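# Weigh three blocks and sort them into nests

## Task

Move each of the three deep-well blocks out of infeed nest IN according to its weight. A block lighter than the batch limits goes to reject nest RU, one heavier goes to reject nest RO, and one inside the limits goes to pass nest P1 or P2. No nest may hold more than one block at the end. Every block must rest level within its nest's locators, with its A1 well (the cut-off corner) at the nest corner labelled A1. Each block must stay put on its own, without the robot holding it. Finally, open the gripper and move the arm away.

## Robot and tools

Robot: a single four-axis SCARA-type arm. It has a vertical lift, a shoulder, an elbow and a wrist yaw, plus a two-finger gripper that always stays level and cannot tilt. The commanded point, end_effector_position, sits midway between the two rubber pads, about 2 to 3 cm behind the fingertips. The fingers extend along the gripper's +x axis and close along its y axis.

Frames: the scene frame has its origin on the table top directly under the arm base. +z is up, and +y is to the left when facing along +x. Gripper offsets in calls are given in the gripper's own axes, not the scene axes.

Weighing: CW is a check-weigher already set to the batch limits. Release a block on its platform and a lamp on its front soon shows the result: amber UNDER, green ACCEPT or red OVER. Weigh each block this way before deciding where it goes.

Tool execute_actions, argument actions: a list of actions that run in sequence. Each action is a list of up to 15 rows, and each row is applied for one control step of 1/30 s. If an action has fewer than 15 rows, its final row repeats for the remaining steps, so every action lasts 0.5 s. A row is five numbers, each in [-1, 1], in this order: dx, dy, dz, rz, opening.
- dx, dy, dz, rz are an offset, in gripper axes, from the gripper's measured pose at the start of that action. For the first action in a call, this is the last pose reported in this scene. Every row in an action refers to that same starting pose; rows do not add up. Scale: 1.0 equals 0.6 m of travel or 180 degrees of turn. rz turns the gripper about its z axis, from +x toward +y.
- opening is absolute, not an offset. +1 is fully open (0.140 m) and -1 is closed (pads still 0.066 m apart). Going from fully open to closed takes at least about 0.6 s.
An empty list just returns the current state and images.
On each step the commanded pose is clipped to within 70 mm and 16 degrees of the measured pose. A distant target therefore needs several actions. After an action the arm goes no further than the last clipped pose.

Tool move: target is a single row laid out like the ones above, [dx, dy, dz, rz, opening]. The offset is taken from the pose in this scene's most recent result that shows one, and the opening is absolute. The gripper follows a straight path lasting 0.5 to 10 s; a path that would run longer stops early, short of the target. It turns the shorter way round. speed is the top path speed in m/s, from 0.002 to 0.5 (default 0.25), and turning is capped at twice that in rad/s. The path does not slow for obstacles, and the real hand can lag, drift or exceed speed, especially with the arm nearly straight. A faster move, or a target set further past a contact, hits or presses harder. The opening is applied when the move starts. With blocking=false the result returns after 0.5 s while the arm keeps going. Until a result shows that move has ended, other rows and moves are refused, so call wait or stop first. The result adds a "move:" line giving how the move ended and the distance to target. Endings: done, off_target, moving, held (a check blocked the last step) or fault. It also lists any limits that acted: paced means the pose was clipped; held means some steps were blocked, after which the arm may move much faster than speed.

Tool wait, seconds 0 to 10: lets time pass while the arm holds its last command. It returns early if a running move ends. Tool stop brakes a running move to rest. Braking needs room, more at speed, and the fingers keep moving. Tool zoom_image takes camera (cam_head_left, cam_head_right, cam_high, cam_low or cam_wrist) and region [x0, y0, x1, y1] in pixels. (0,0) is the top-left corner, and a region may be at most 504 by 504. All images are 504x504; cam_wrist is a fisheye. Tool finished_scene takes scene, the number of the current scene. It ends that scene for good, and its result reports success and the next task.

Results: a state line gives end_effector_position in metres and end_effector_quat_wxyz in the scene frame. The printed position can be off, more so at long reach. Joint positions lists lift (m, 0 to 0.55), shoulder (rad, ±2), elbow (rad, ±2.8), wrist yaw (rad, ±12.566) and the pad gap (m). grip_measured is the measured finger opening on the command scale; it may carry a constant error of about 1 mm. Hand target is the pose the controller is currently driving toward. A "pose unreachable" line means a clearance check altered or blocked the command. Runs of actions also list step readings, with HELD marking steps that were partly held back.

Holding: to grip, keep commanding an opening below grip_measured. About 0.04 below holds firmly, and less holds more gently. Pads push with at most about 18 N each, though a fast close can squeeze harder. A held part may occasionally be tugged, and loose items may be nudged.

Avoid: letting the elbow get within 0.4 rad of 0, because the arm can fold and fault. Contact loads reaching the limits (lift 54.6 N, shoulder 8.19 N m, elbow 4.09 N m, wrist yaw 1.36 N m; a held part's weight counts) cause a torque fault. The arm then halts for 10 s and drops the rest of the call. Holding loads heats the motors: a MOTOR HOT line appears from 85 °C, and at 100 °C the brakes lock and an OVER-TEMPERATURE FAULT is reported. Never knock or place anything off the table, since that ends the scene. Also avoid dropping parts, slamming them down, hitting hard and pushing hard.

Each tool is called after ">>>" as name(argument=value, ...), one argument or row to a line, values as JSON.

## Session

>>> execute_actions(
  actions=[],
)

Scene clock: 0.00 s.
end_effector_position=(+0.3503, +0.0940, +0.4270) grip_measured=+1.00 end_effector_quat_wxyz=(+0.132, +0.000, +0.000, +0.991)
Joint positions: [0.422 1.004 1.297 0.576 0.14 ]
Hand target: +0.350, +0.094, +0.427; +0.132, +0.000, +0.000, +0.991

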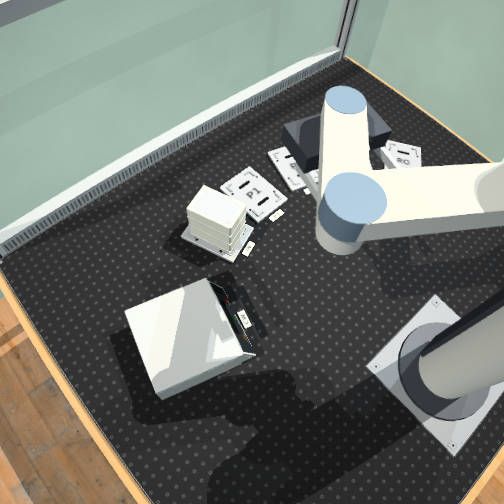

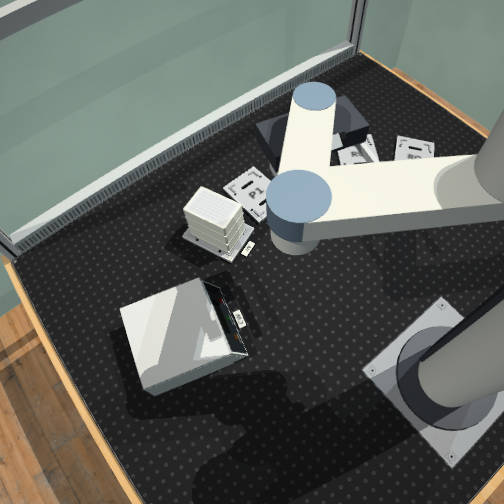

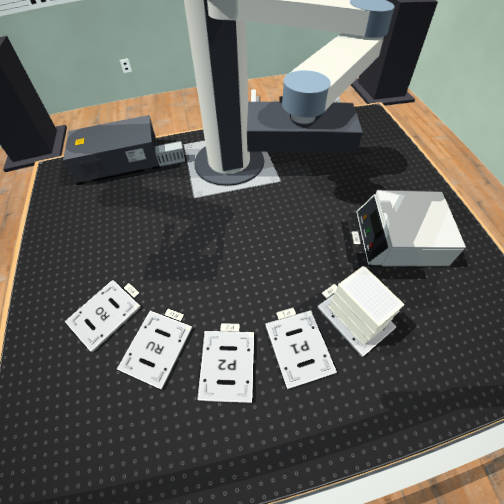

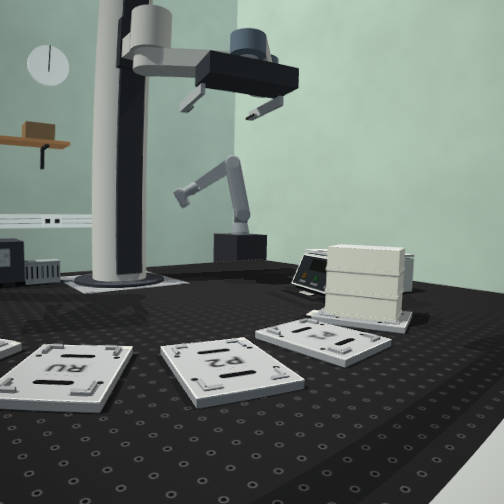

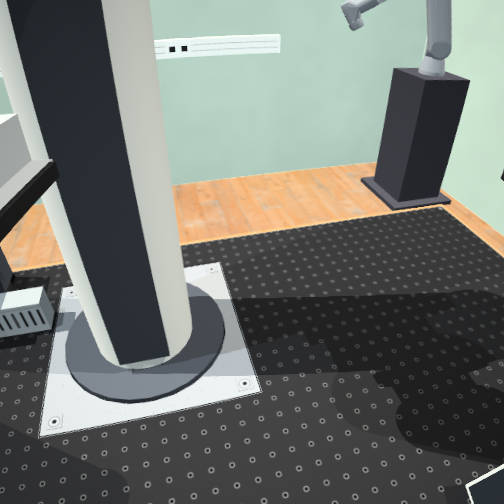

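>>> zoom_image(
  camera="cam_high",
  region=[250, 170, 490, 410],
)

>>> zoom_image(
  camera="cam_high",
  region=[50, 260, 290, 420],
)

>>> zoom_image(
  camera="cam_head_left",
  region=[110, 150, 310, 410],
)

Region (250, 170, 490, 410) of cam_high's 504x504 image, scaled by 2.100, with more detail than that image has.

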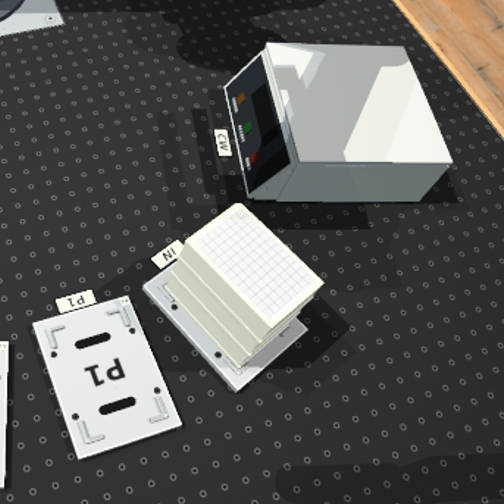

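Region (50, 260, 290, 420) of cam_high's 504x504 image, scaled by 2.100, with more detail than that image has.

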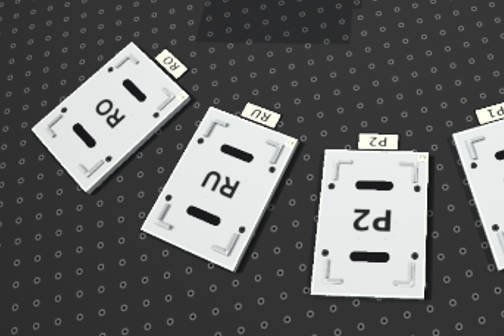

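Region (110, 150, 310, 410) of cam_head_left's 504x504 image, scaled by 1.938, with more detail than that image has; it fills the left 388 columns of this view, and the rest is white.

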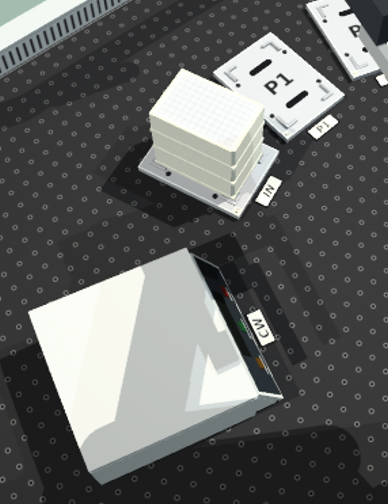

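>>> zoom_image(
  camera="cam_high",
  region=[310, 255, 420, 365],
)

>>> zoom_image(
  camera="cam_head_left",
  region=[170, 170, 270, 270],
)

>>> zoom_image(
  camera="cam_low",
  region=[250, 220, 430, 380],
)

Region (310, 255, 420, 365) of cam_high's 504x504 image, scaled by 4.582, with more detail than that image has.

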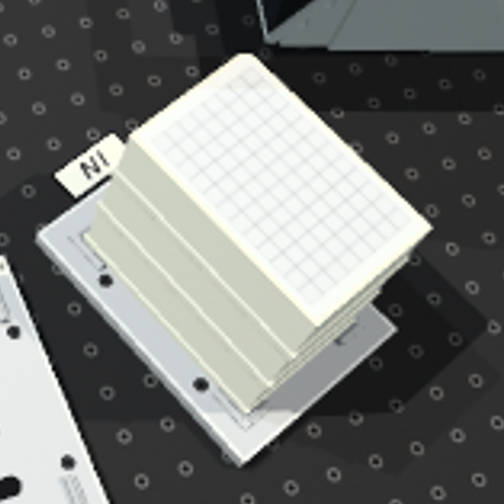

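Region (170, 170, 270, 270) of cam_head_left's 504x504 image, scaled by 5.040, with more detail than that image has.

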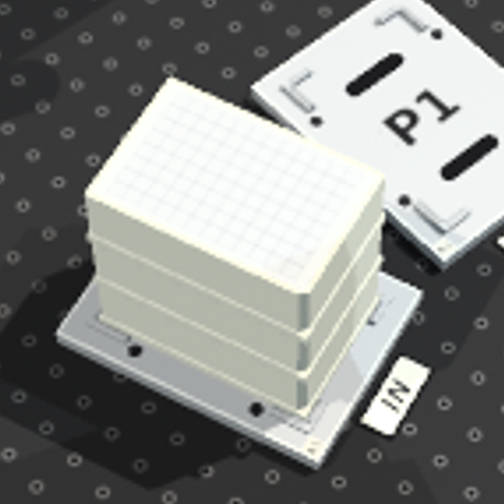

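Region (250, 220, 430, 380) of cam_low's 504x504 image, scaled by 2.800, with more detail than that image has.

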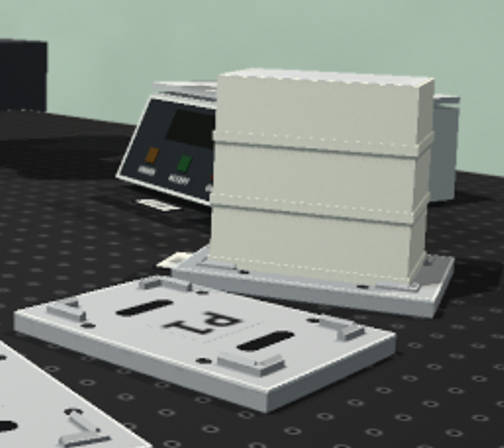

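>>> move(
  target=[-0.366, -0.191, -0.128, -0.693, 1],
  speed=0.4,
)

Scene clock: 48.27 s.
end_effector_position=(+0.5922, +0.1471, +0.3502) grip_measured=+1.00 end_effector_quat_wxyz=(+0.939, +0.000, +0.000, +0.343)
Joint positions: [ 0.345  1.004  1.295 -1.599  0.14 ]
Hand target: +0.592, +0.147, +0.350; +0.940, +0.000, +0.000, +0.342
Off the commanded pose: 0.000 m, 0 deg.
move: done

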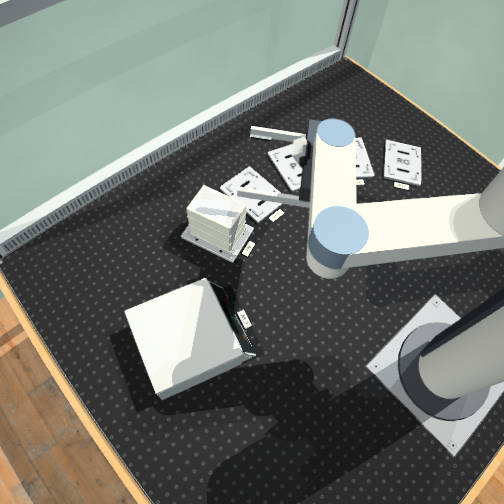

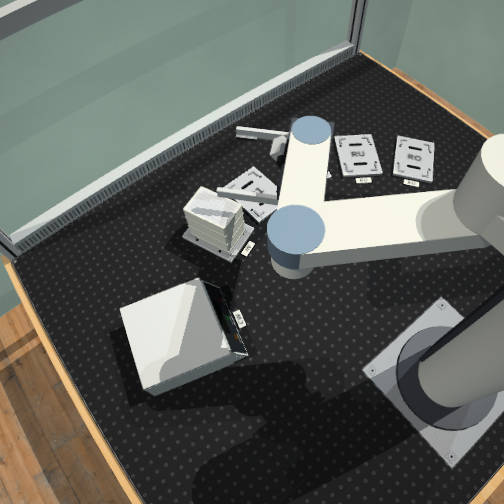

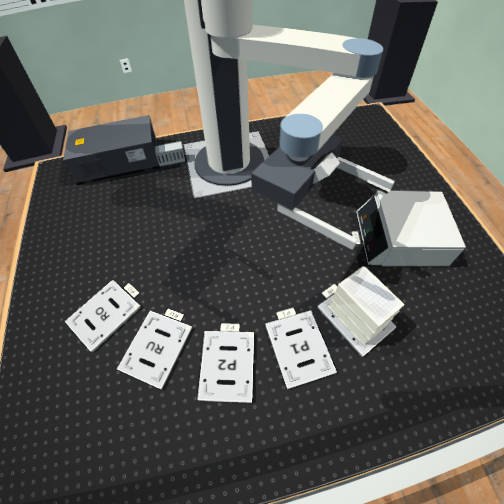

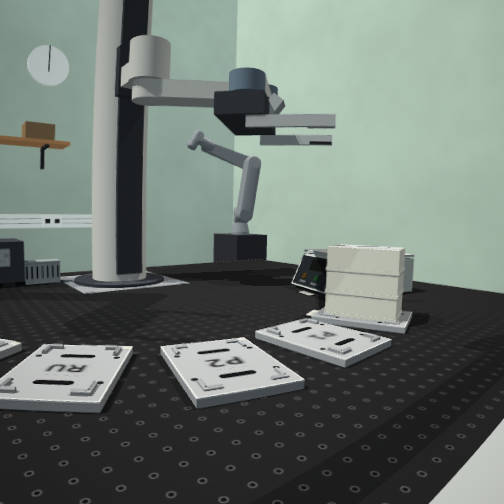

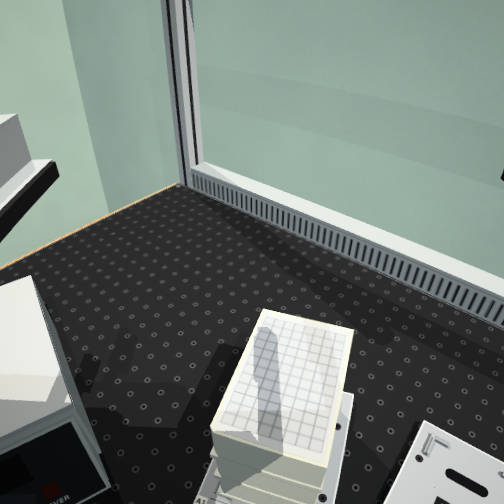

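>>> move(
  target=[0.111, -0.015, -0.25, -0.105, 1],
  speed=0.4,
)

Scene clock: 96.33 s.
end_effector_position=(+0.6489, +0.1833, +0.2001) grip_measured=+1.00 end_effector_quat_wxyz=(+0.983, +0.000, +0.000, +0.184)
Joint positions: [ 0.195  1.079  1.567 -2.275  0.14 ]
Hand target: +0.649, +0.183, +0.200; +0.983, +0.000, +0.000, +0.184
Off the commanded pose: 0.000 m, 0 deg.
move: done

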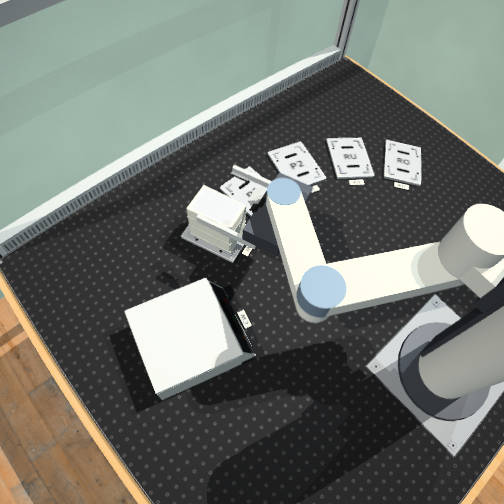

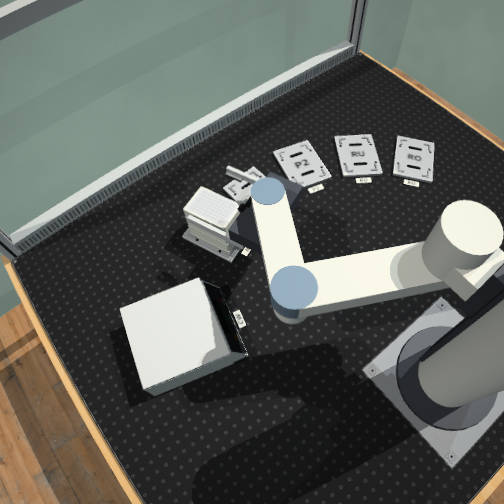

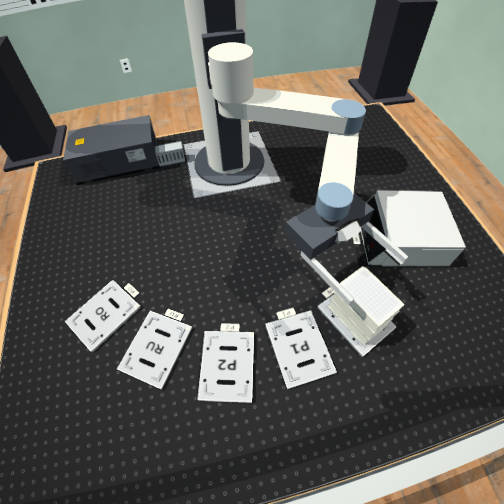

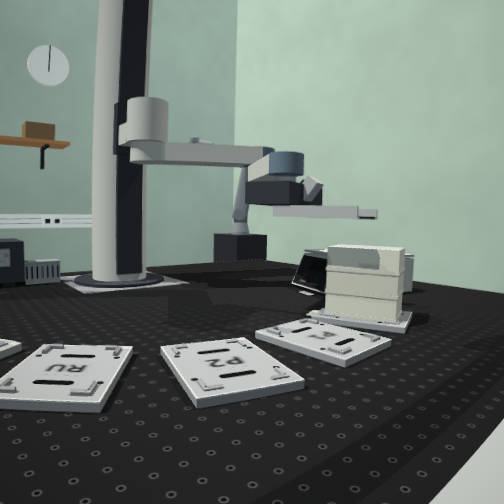

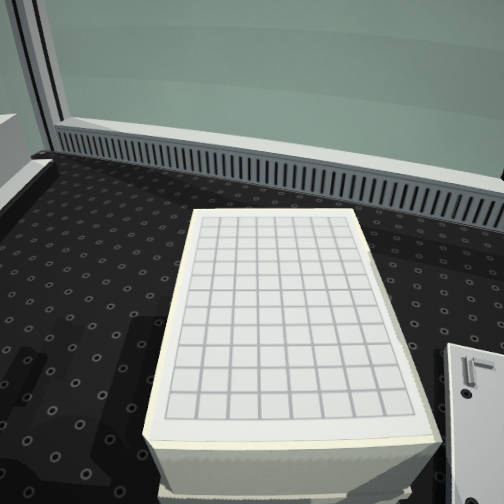

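>>> move(
  target=[0.0483, -0.0023, -0.1335, 0, 1],
  speed=0.2,
)

>>> zoom_image(
  camera="cam_low",
  region=[250, 180, 450, 350],
)

Scene clock: 112.90 s.
end_effector_position=(+0.6764, +0.1926, +0.1200) grip_measured=+1.00 end_effector_quat_wxyz=(+0.983, +0.000, +0.000, +0.184)
Joint positions: [ 0.115  1.004  1.733 -2.366  0.14 ]
Hand target: +0.676, +0.193, +0.120; +0.983, +0.000, +0.000, +0.184
Off the commanded pose: 0.000 m, 0 deg.
move: done

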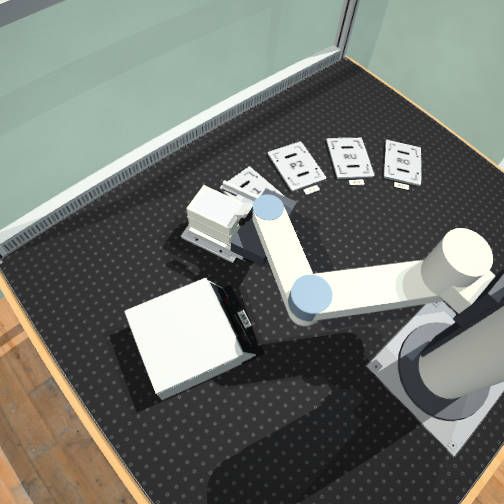

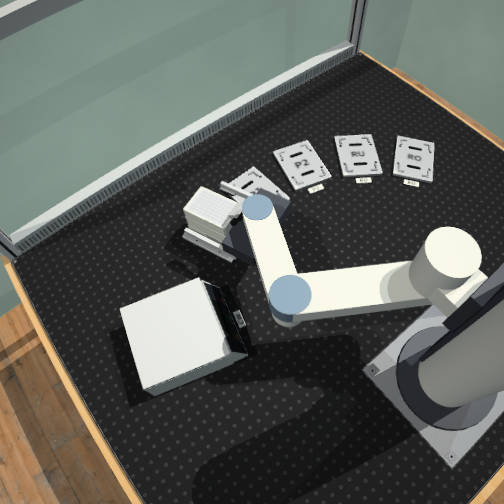

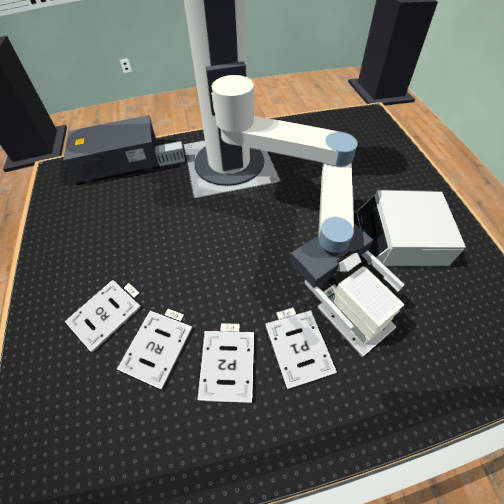

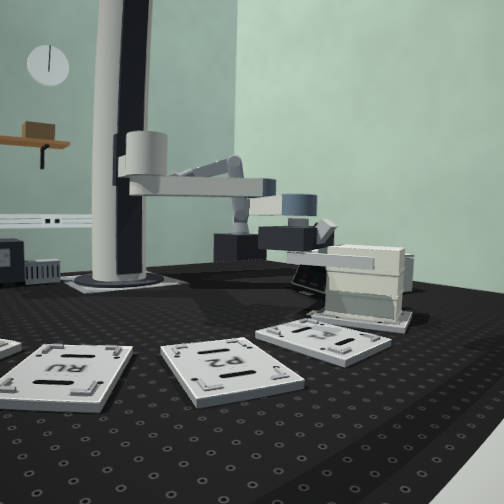

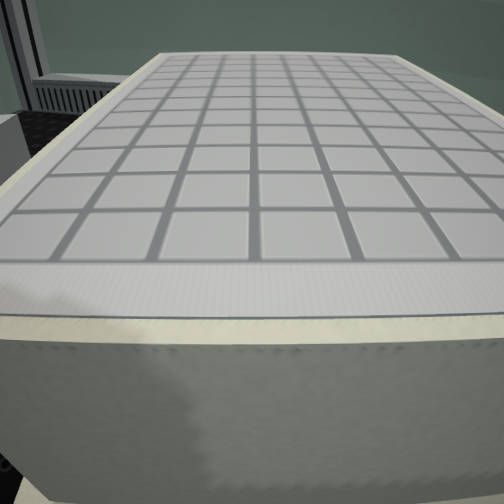

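Region (250, 180, 450, 350) of cam_low's 504x504 image, scaled by 2.520, with more detail than that image has; it fills the top 428 rows of this view, and the rest is white.

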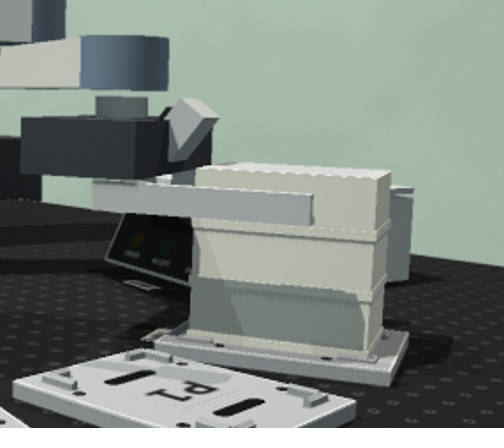

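>>> execute_actions(
  actions=[
    [[0,0,0,0,-0.36]],
    [[0,0,0,0,-0.38],[0,0,0,0,-0.39],[0,0,0,0,-0.40],[0,0,0,0,-0.41],[0,0,0,0,-0.42],[0,0,0,0,-0.43],[0,0,0,0,-0.44],[0,0,0,0,-0.45],[0,0,0,0,-0.46],[0,0,0,0,-0.47],[0,0,0,0,-0.48],[0,0,0,0,-0.49],[0,0,0,0,-0.50],[0,0,0,0,-0.51],[0,0,0,0,-0.52]],
    [[0,0,0,0,-0.53],[0,0,0,0,-0.54],[0,0,0,0,-0.55]],
  ],
)

Scene clock: 124.83 s.
end_effector_position=(+0.6764, +0.1926, +0.1200) grip_measured=-0.52 end_effector_quat_wxyz=(+0.983, +0.000, +0.000, +0.185)
Joint positions: [ 0.115  1.004  1.733 -2.366  0.084]
Hand target: +0.676, +0.193, +0.120; +0.983, +0.000, +0.000, +0.185
Off the commanded pose: 0.000 m, 0 deg.
Step readings (end_effector_position; steps 1 to 15: 1st action; 16 to 30: 2nd action; 31 to 45: 3rd action):
0: (+0.6764, +0.1926, +0.1200)
1: (+0.6764, +0.1926, +0.1200)
2: (+0.6764, +0.1926, +0.1200)
4: (+0.6764, +0.1926, +0.1200)
8: (+0.6764, +0.1926, +0.1200)
15: (+0.6764, +0.1926, +0.1200)
16: (+0.6764, +0.1926, +0.1200)
17: (+0.6764, +0.1926, +0.1200)
19: (+0.6764, +0.1926, +0.1200)
23: (+0.6764, +0.1926, +0.1200)
30: (+0.6764, +0.1926, +0.1200)
31: (+0.6764, +0.1926, +0.1200)
32: (+0.6764, +0.1926, +0.1200)
34: (+0.6764, +0.1926, +0.1200)
38: (+0.6764, +0.1926, +0.1200)
45: end_effector_position above

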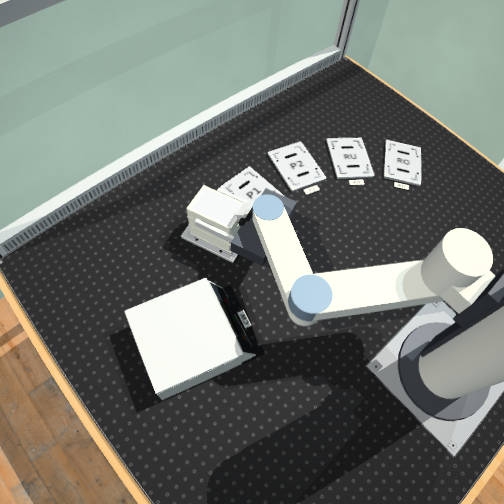

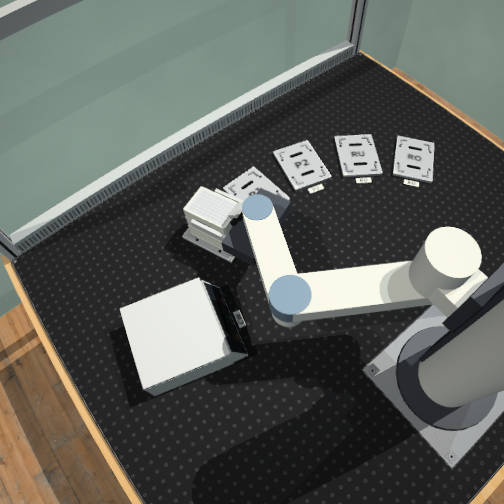

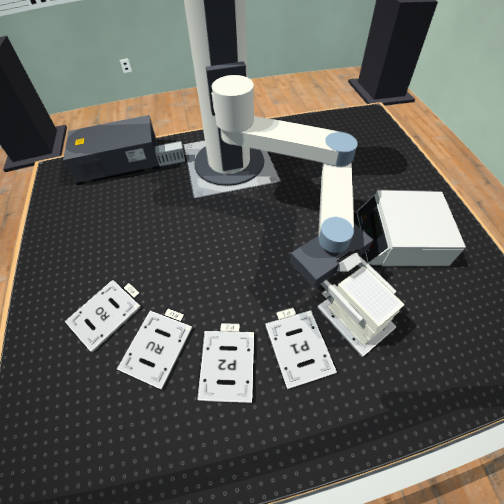

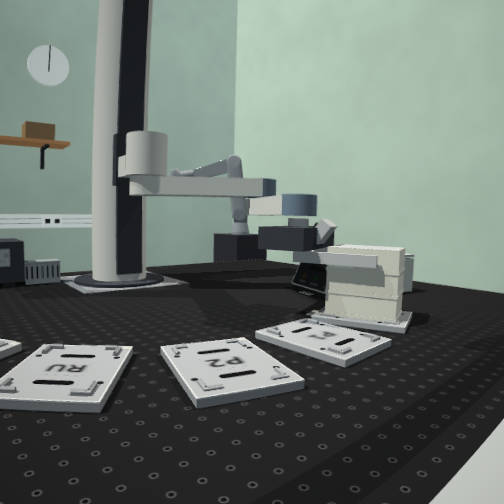

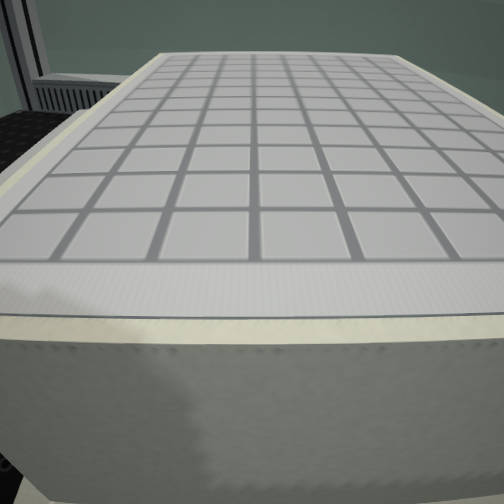

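>>> move(
  target=[0, 0, 0.058, 0, -0.56],
  speed=0.1,
)

Scene clock: 157.23 s.
end_effector_position=(+0.6764, +0.1926, +0.1548) grip_measured=-0.52 end_effector_quat_wxyz=(+0.983, +0.000, +0.000, +0.185)
Joint positions: [ 0.15   1.004  1.733 -2.366  0.084]
Hand target: +0.676, +0.193, +0.155; +0.983, +0.000, +0.000, +0.185
Off the commanded pose: 0.000 m, 0 deg.
move: done

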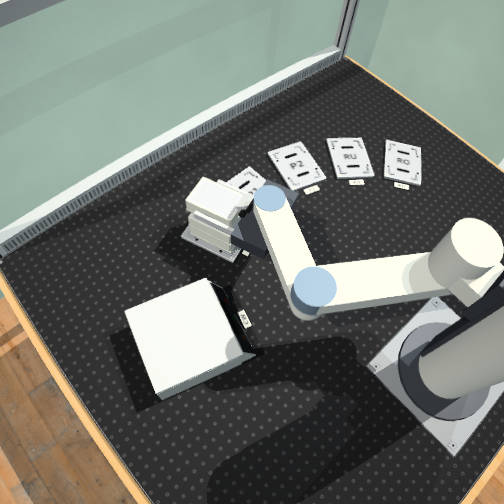

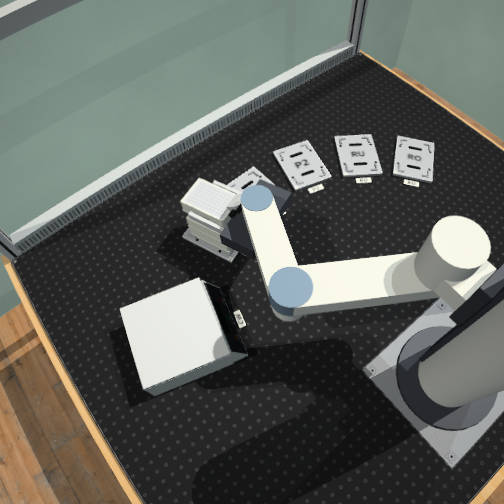

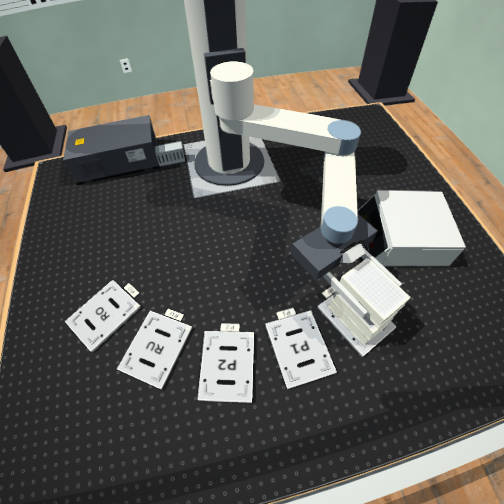

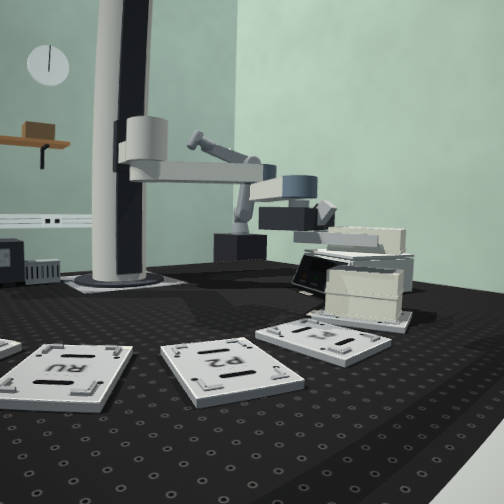

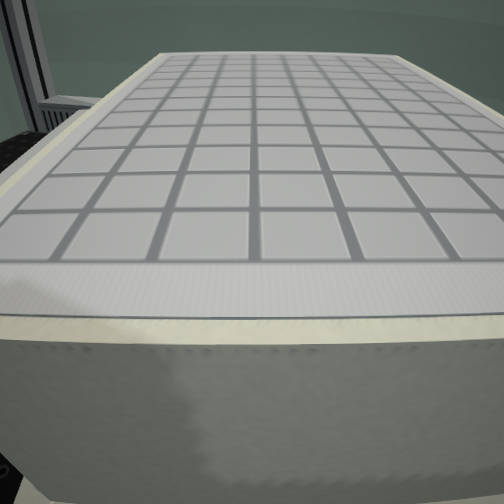

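>>> move(
  target=[-0.1318, 0.5494, 0, 0.243, -0.56],
  speed=0.25,
)

>>> zoom_image(
  camera="cam_low",
  region=[260, 180, 460, 330],
)

Scene clock: 163.80 s.
end_effector_position=(+0.4829, +0.4714, +0.1547) grip_measured=-0.52 end_effector_quat_wxyz=(+0.843, +0.000, +0.000, +0.538)
Joint positions: [ 0.15   1.507  1.909 -2.281  0.084]
Hand target: +0.483, +0.471, +0.155; +0.843, +0.000, +0.000, +0.537
Off the commanded pose: 0.000 m, 0 deg.
move: done

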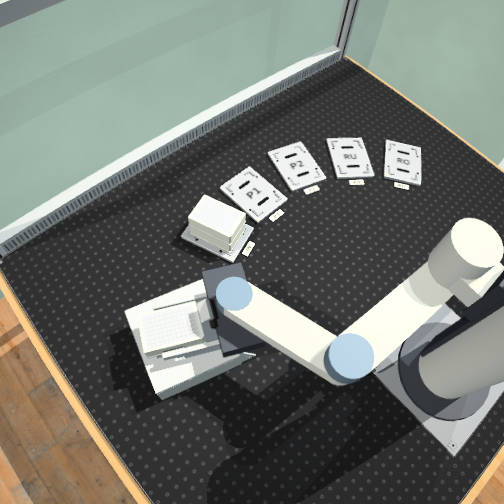

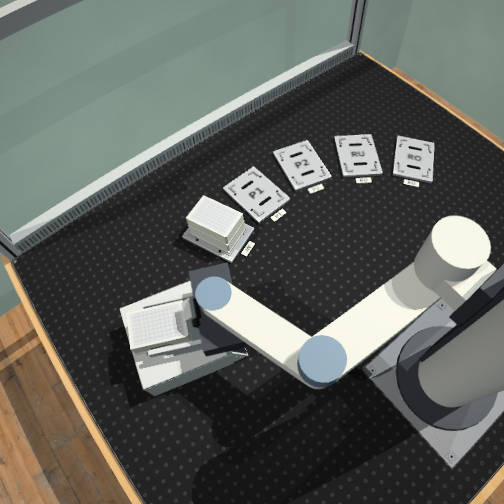

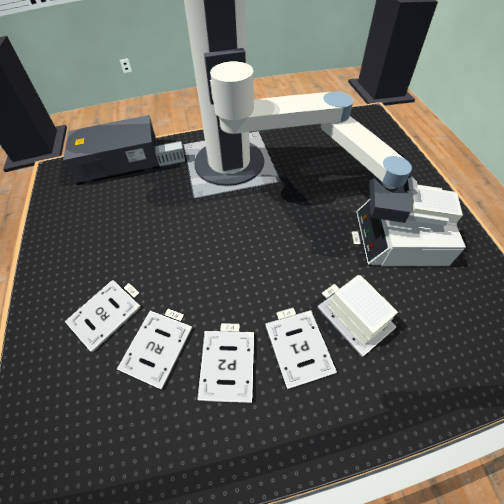

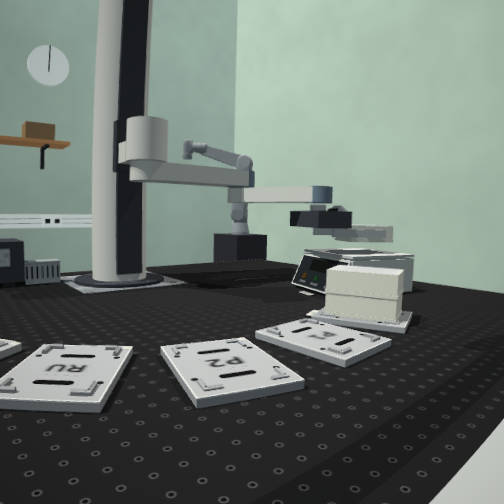

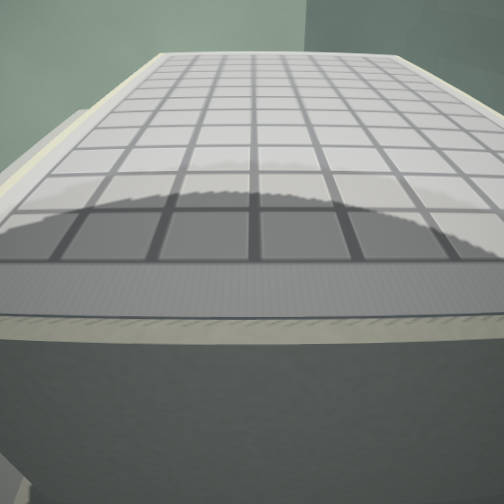

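Region (260, 180, 460, 330) of cam_low's 504x504 image, scaled by 2.520, with more detail than that image has; it fills the top 378 rows of this view, and the rest is white.

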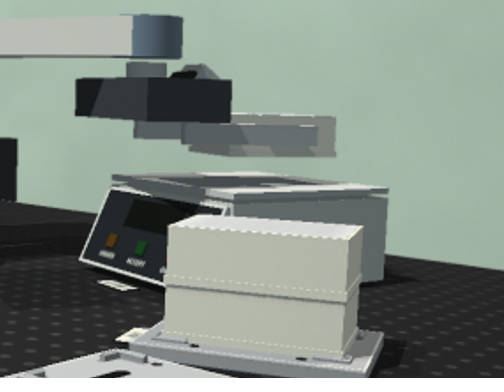

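>>> move(
  target=[0, 0, -0.045, 0, -0.56],
  speed=0.08,
)

>>> zoom_image(
  camera="cam_low",
  region=[300, 210, 420, 290],
)

>>> zoom_image(
  camera="cam_high",
  region=[340, 150, 480, 280],
)

Scene clock: 174.50 s.
end_effector_position=(+0.4829, +0.4714, +0.1276) grip_measured=-0.52 end_effector_quat_wxyz=(+0.843, +0.000, +0.000, +0.538)
Joint positions: [ 0.123  1.507  1.909 -2.281  0.084]
Hand target: +0.483, +0.471, +0.128; +0.843, +0.000, +0.000, +0.538
Off the commanded pose: 0.000 m, 0 deg.
move: done

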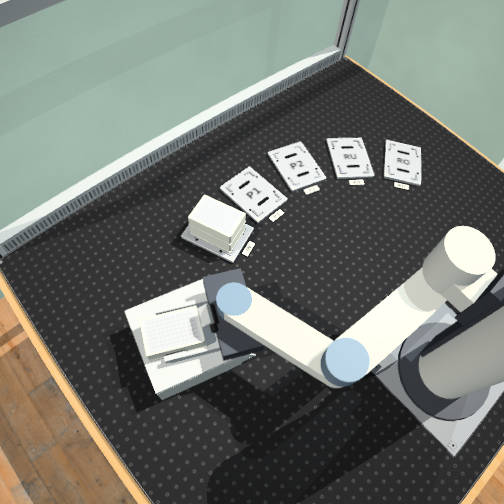

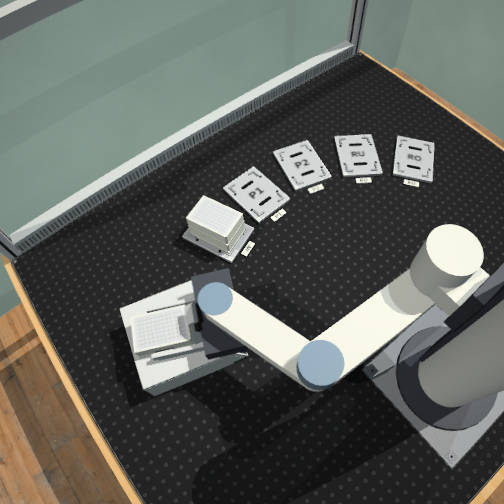

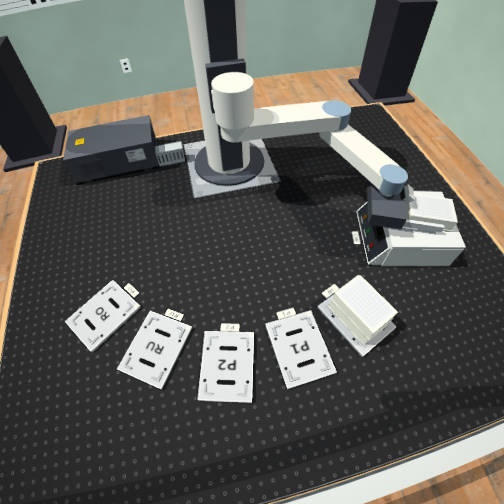

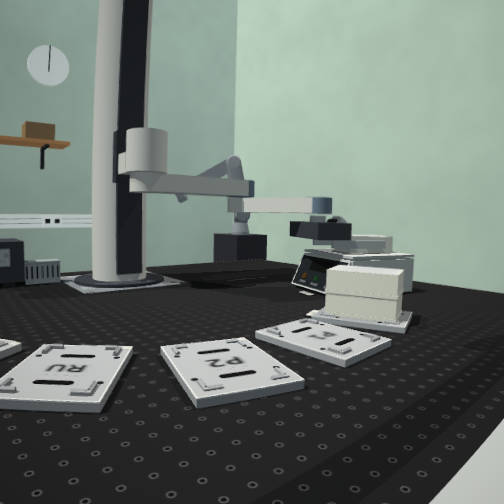

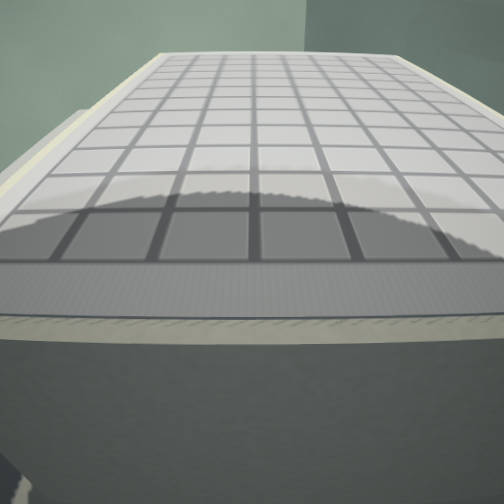

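Region (300, 210, 420, 290) of cam_low's 504x504 image, scaled by 4.200, with more detail than that image has.

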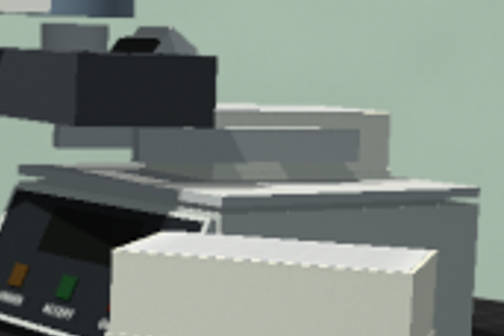

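Region (340, 150, 480, 280) of cam_high's 504x504 image, scaled by 3.600, with more detail than that image has; it fills the top 468 rows of this view, and the rest is white.

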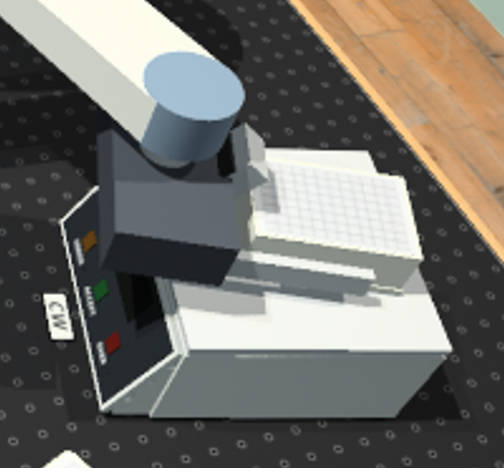

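>>> execute_actions(
  actions=[
    [[0,0,-0.001,0,-0.56],[0,0,-0.002,0,-0.56],[0,0,-0.003,0,-0.56],[0,0,-0.004,0,-0.56]],
    [[0,0,-0.001,0,-0.56],[0,0,-0.002,0,-0.56],[0,0,-0.003,0,-0.56],[0,0,-0.004,0,-0.56]],
    [[0,0,-0.001,0,-0.56],[0,0,-0.002,0,-0.56],[0,0,-0.003,0,-0.56],[0,0,-0.004,0,-0.56]],
    [[0,0,-0.001,0,-0.56],[0,0,-0.002,0,-0.56],[0,0,-0.003,0,-0.56],[0,0,-0.004,0,-0.56]],
  ],
)

Scene clock: 182.37 s.
end_effector_position=(+0.4829, +0.4713, +0.1211) grip_measured=-0.52 end_effector_quat_wxyz=(+0.843, +0.000, +0.000, +0.538)
Joint positions: [ 0.116  1.507  1.909 -2.279  0.084]
Hand target: +0.483, +0.471, +0.120; +0.843, +0.000, +0.000, +0.538
Off the commanded pose: 0.001 m, 0 deg.
Step readings (end_effector_position; steps 1 to 15: 1st action; 16 to 30: 2nd action; 31 to 45: 3rd action; 46 to 60: 4th action):
0: (+0.4829, +0.4714, +0.1276)
1: (+0.4829, +0.4714, +0.1276)
2: (+0.4829, +0.4714, +0.1270)
4: (+0.4829, +0.4714, +0.1263)
8: (+0.4829, +0.4714, +0.1259)
15: (+0.4829, +0.4714, +0.1259)
16: (+0.4829, +0.4714, +0.1259)
17: (+0.4829, +0.4714, +0.1260)
19: (+0.4829, +0.4714, +0.1249)
23: (+0.4829, +0.4713, +0.1243)
30: (+0.4829, +0.4713, +0.1243)
31: (+0.4829, +0.4713, +0.1243)
32: (+0.4829, +0.4713, +0.1244)
34: (+0.4829, +0.4713, +0.1233)
38: (+0.4829, +0.4713, +0.1227)
45: (+0.4829, +0.4713, +0.1227)
46: (+0.4829, +0.4713, +0.1227)
47: (+0.4829, +0.4713, +0.1228)
49: (+0.4829, +0.4713, +0.1217)
53: (+0.4829, +0.4713, +0.1211)
60: end_effector_position above

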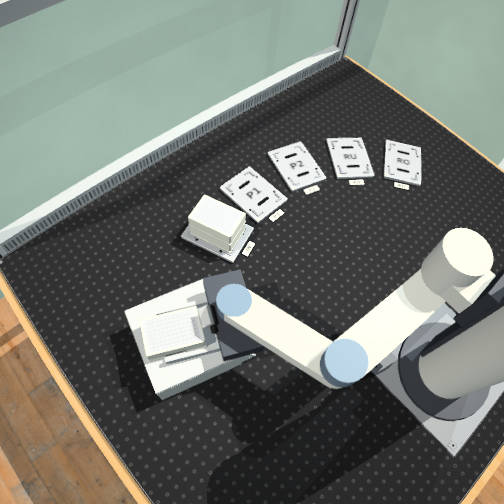

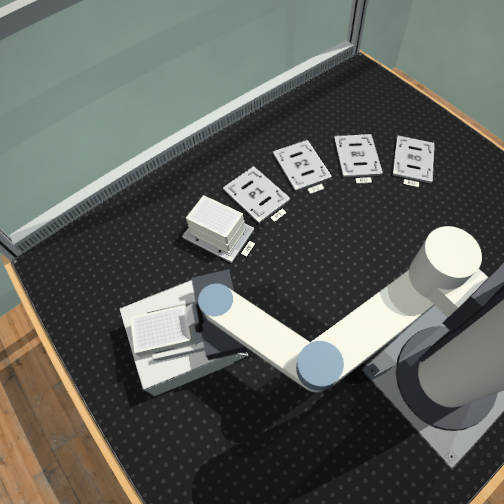

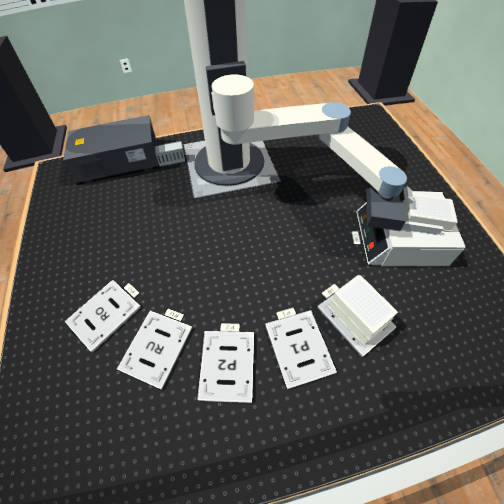

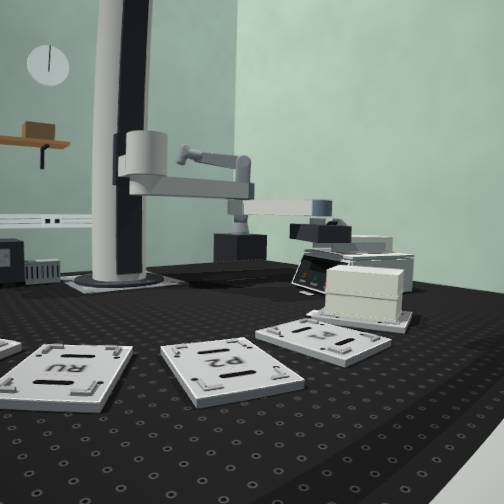

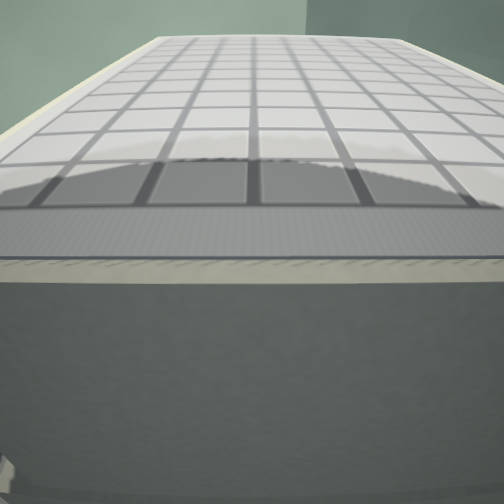

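>>> execute_actions(
  actions=[
    [[0,0,0.001,0,-0.5],[0,0,0.001,0,-0.45],[0,0,0.001,0,-0.4],[0,0,0.001,0,-0.34]],
    [[0,0,0.003,0,-0.34],[0,0,0.006,0,-0.34],[0,0,0.008,0,-0.34]],
  ],
)

>>> zoom_image(
  camera="cam_high",
  region=[340, 150, 480, 280],
)

Scene clock: 189.70 s.
end_effector_position=(+0.4829, +0.4713, +0.1266) grip_measured=-0.34 end_effector_quat_wxyz=(+0.843, +0.000, +0.000, +0.538)
Joint positions: [ 0.122  1.507  1.909 -2.279  0.09 ]
Hand target: +0.483, +0.471, +0.127; +0.843, +0.000, +0.000, +0.538
Off the commanded pose: 0.000 m, 0 deg.
Step readings (end_effector_position; steps 1 to 15: 1st action; 16 to 30: 2nd action):
0: (+0.4829, +0.4713, +0.1211)
1: (+0.4829, +0.4713, +0.1211)
2: (+0.4829, +0.4713, +0.1217)
4: (+0.4829, +0.4713, +0.1218)
8: (+0.4829, +0.4713, +0.1217)
15: (+0.4829, +0.4713, +0.1217)
16: (+0.4829, +0.4713, +0.1218)
17: (+0.4829, +0.4713, +0.1230)
19: (+0.4829, +0.4713, +0.1264)
23: (+0.4829, +0.4713, +0.1266)
30: end_effector_position above

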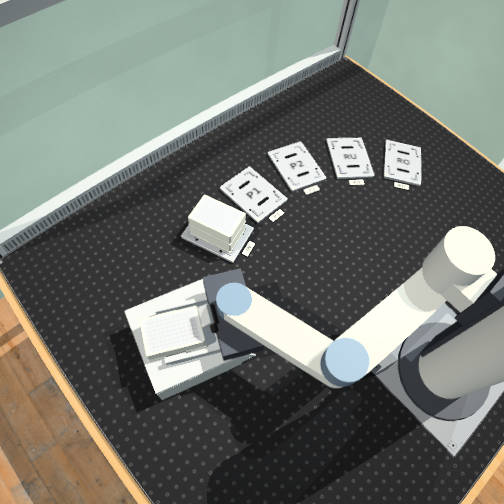

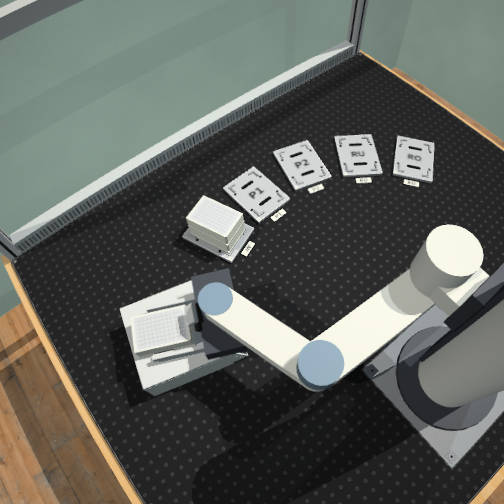

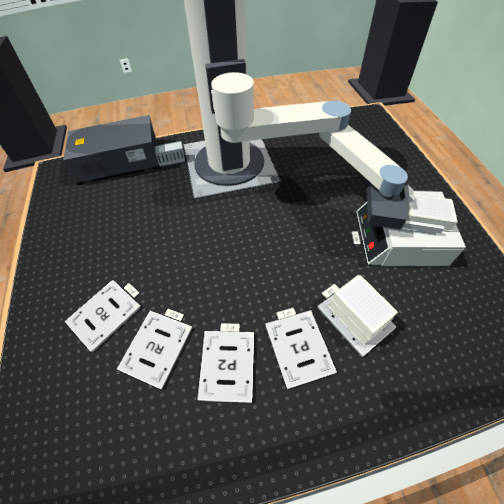

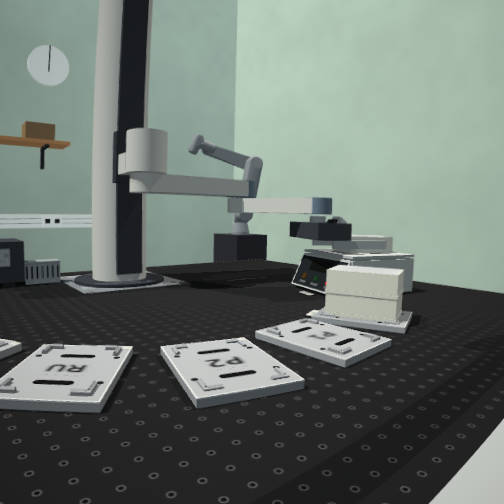

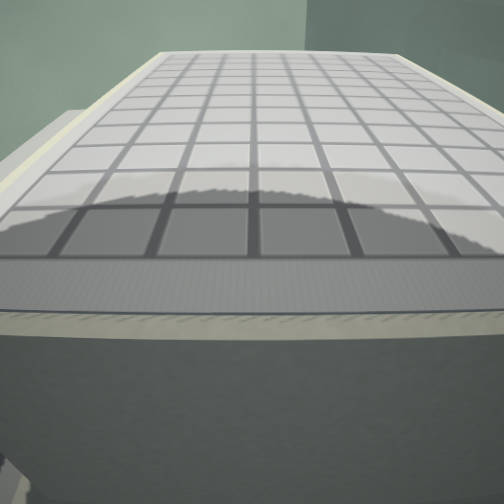

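Region (340, 150, 480, 280) of cam_high's 504x504 image, scaled by 3.600, with more detail than that image has; it fills the top 468 rows of this view, and the rest is white.

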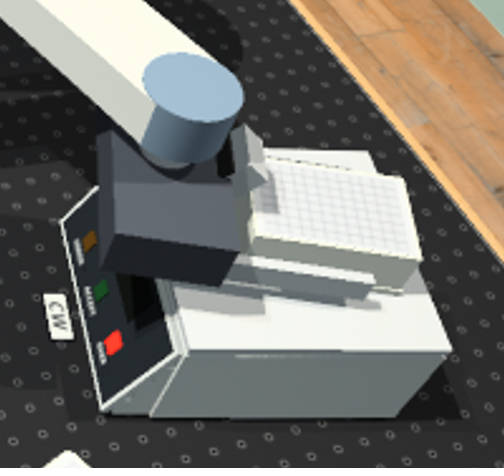

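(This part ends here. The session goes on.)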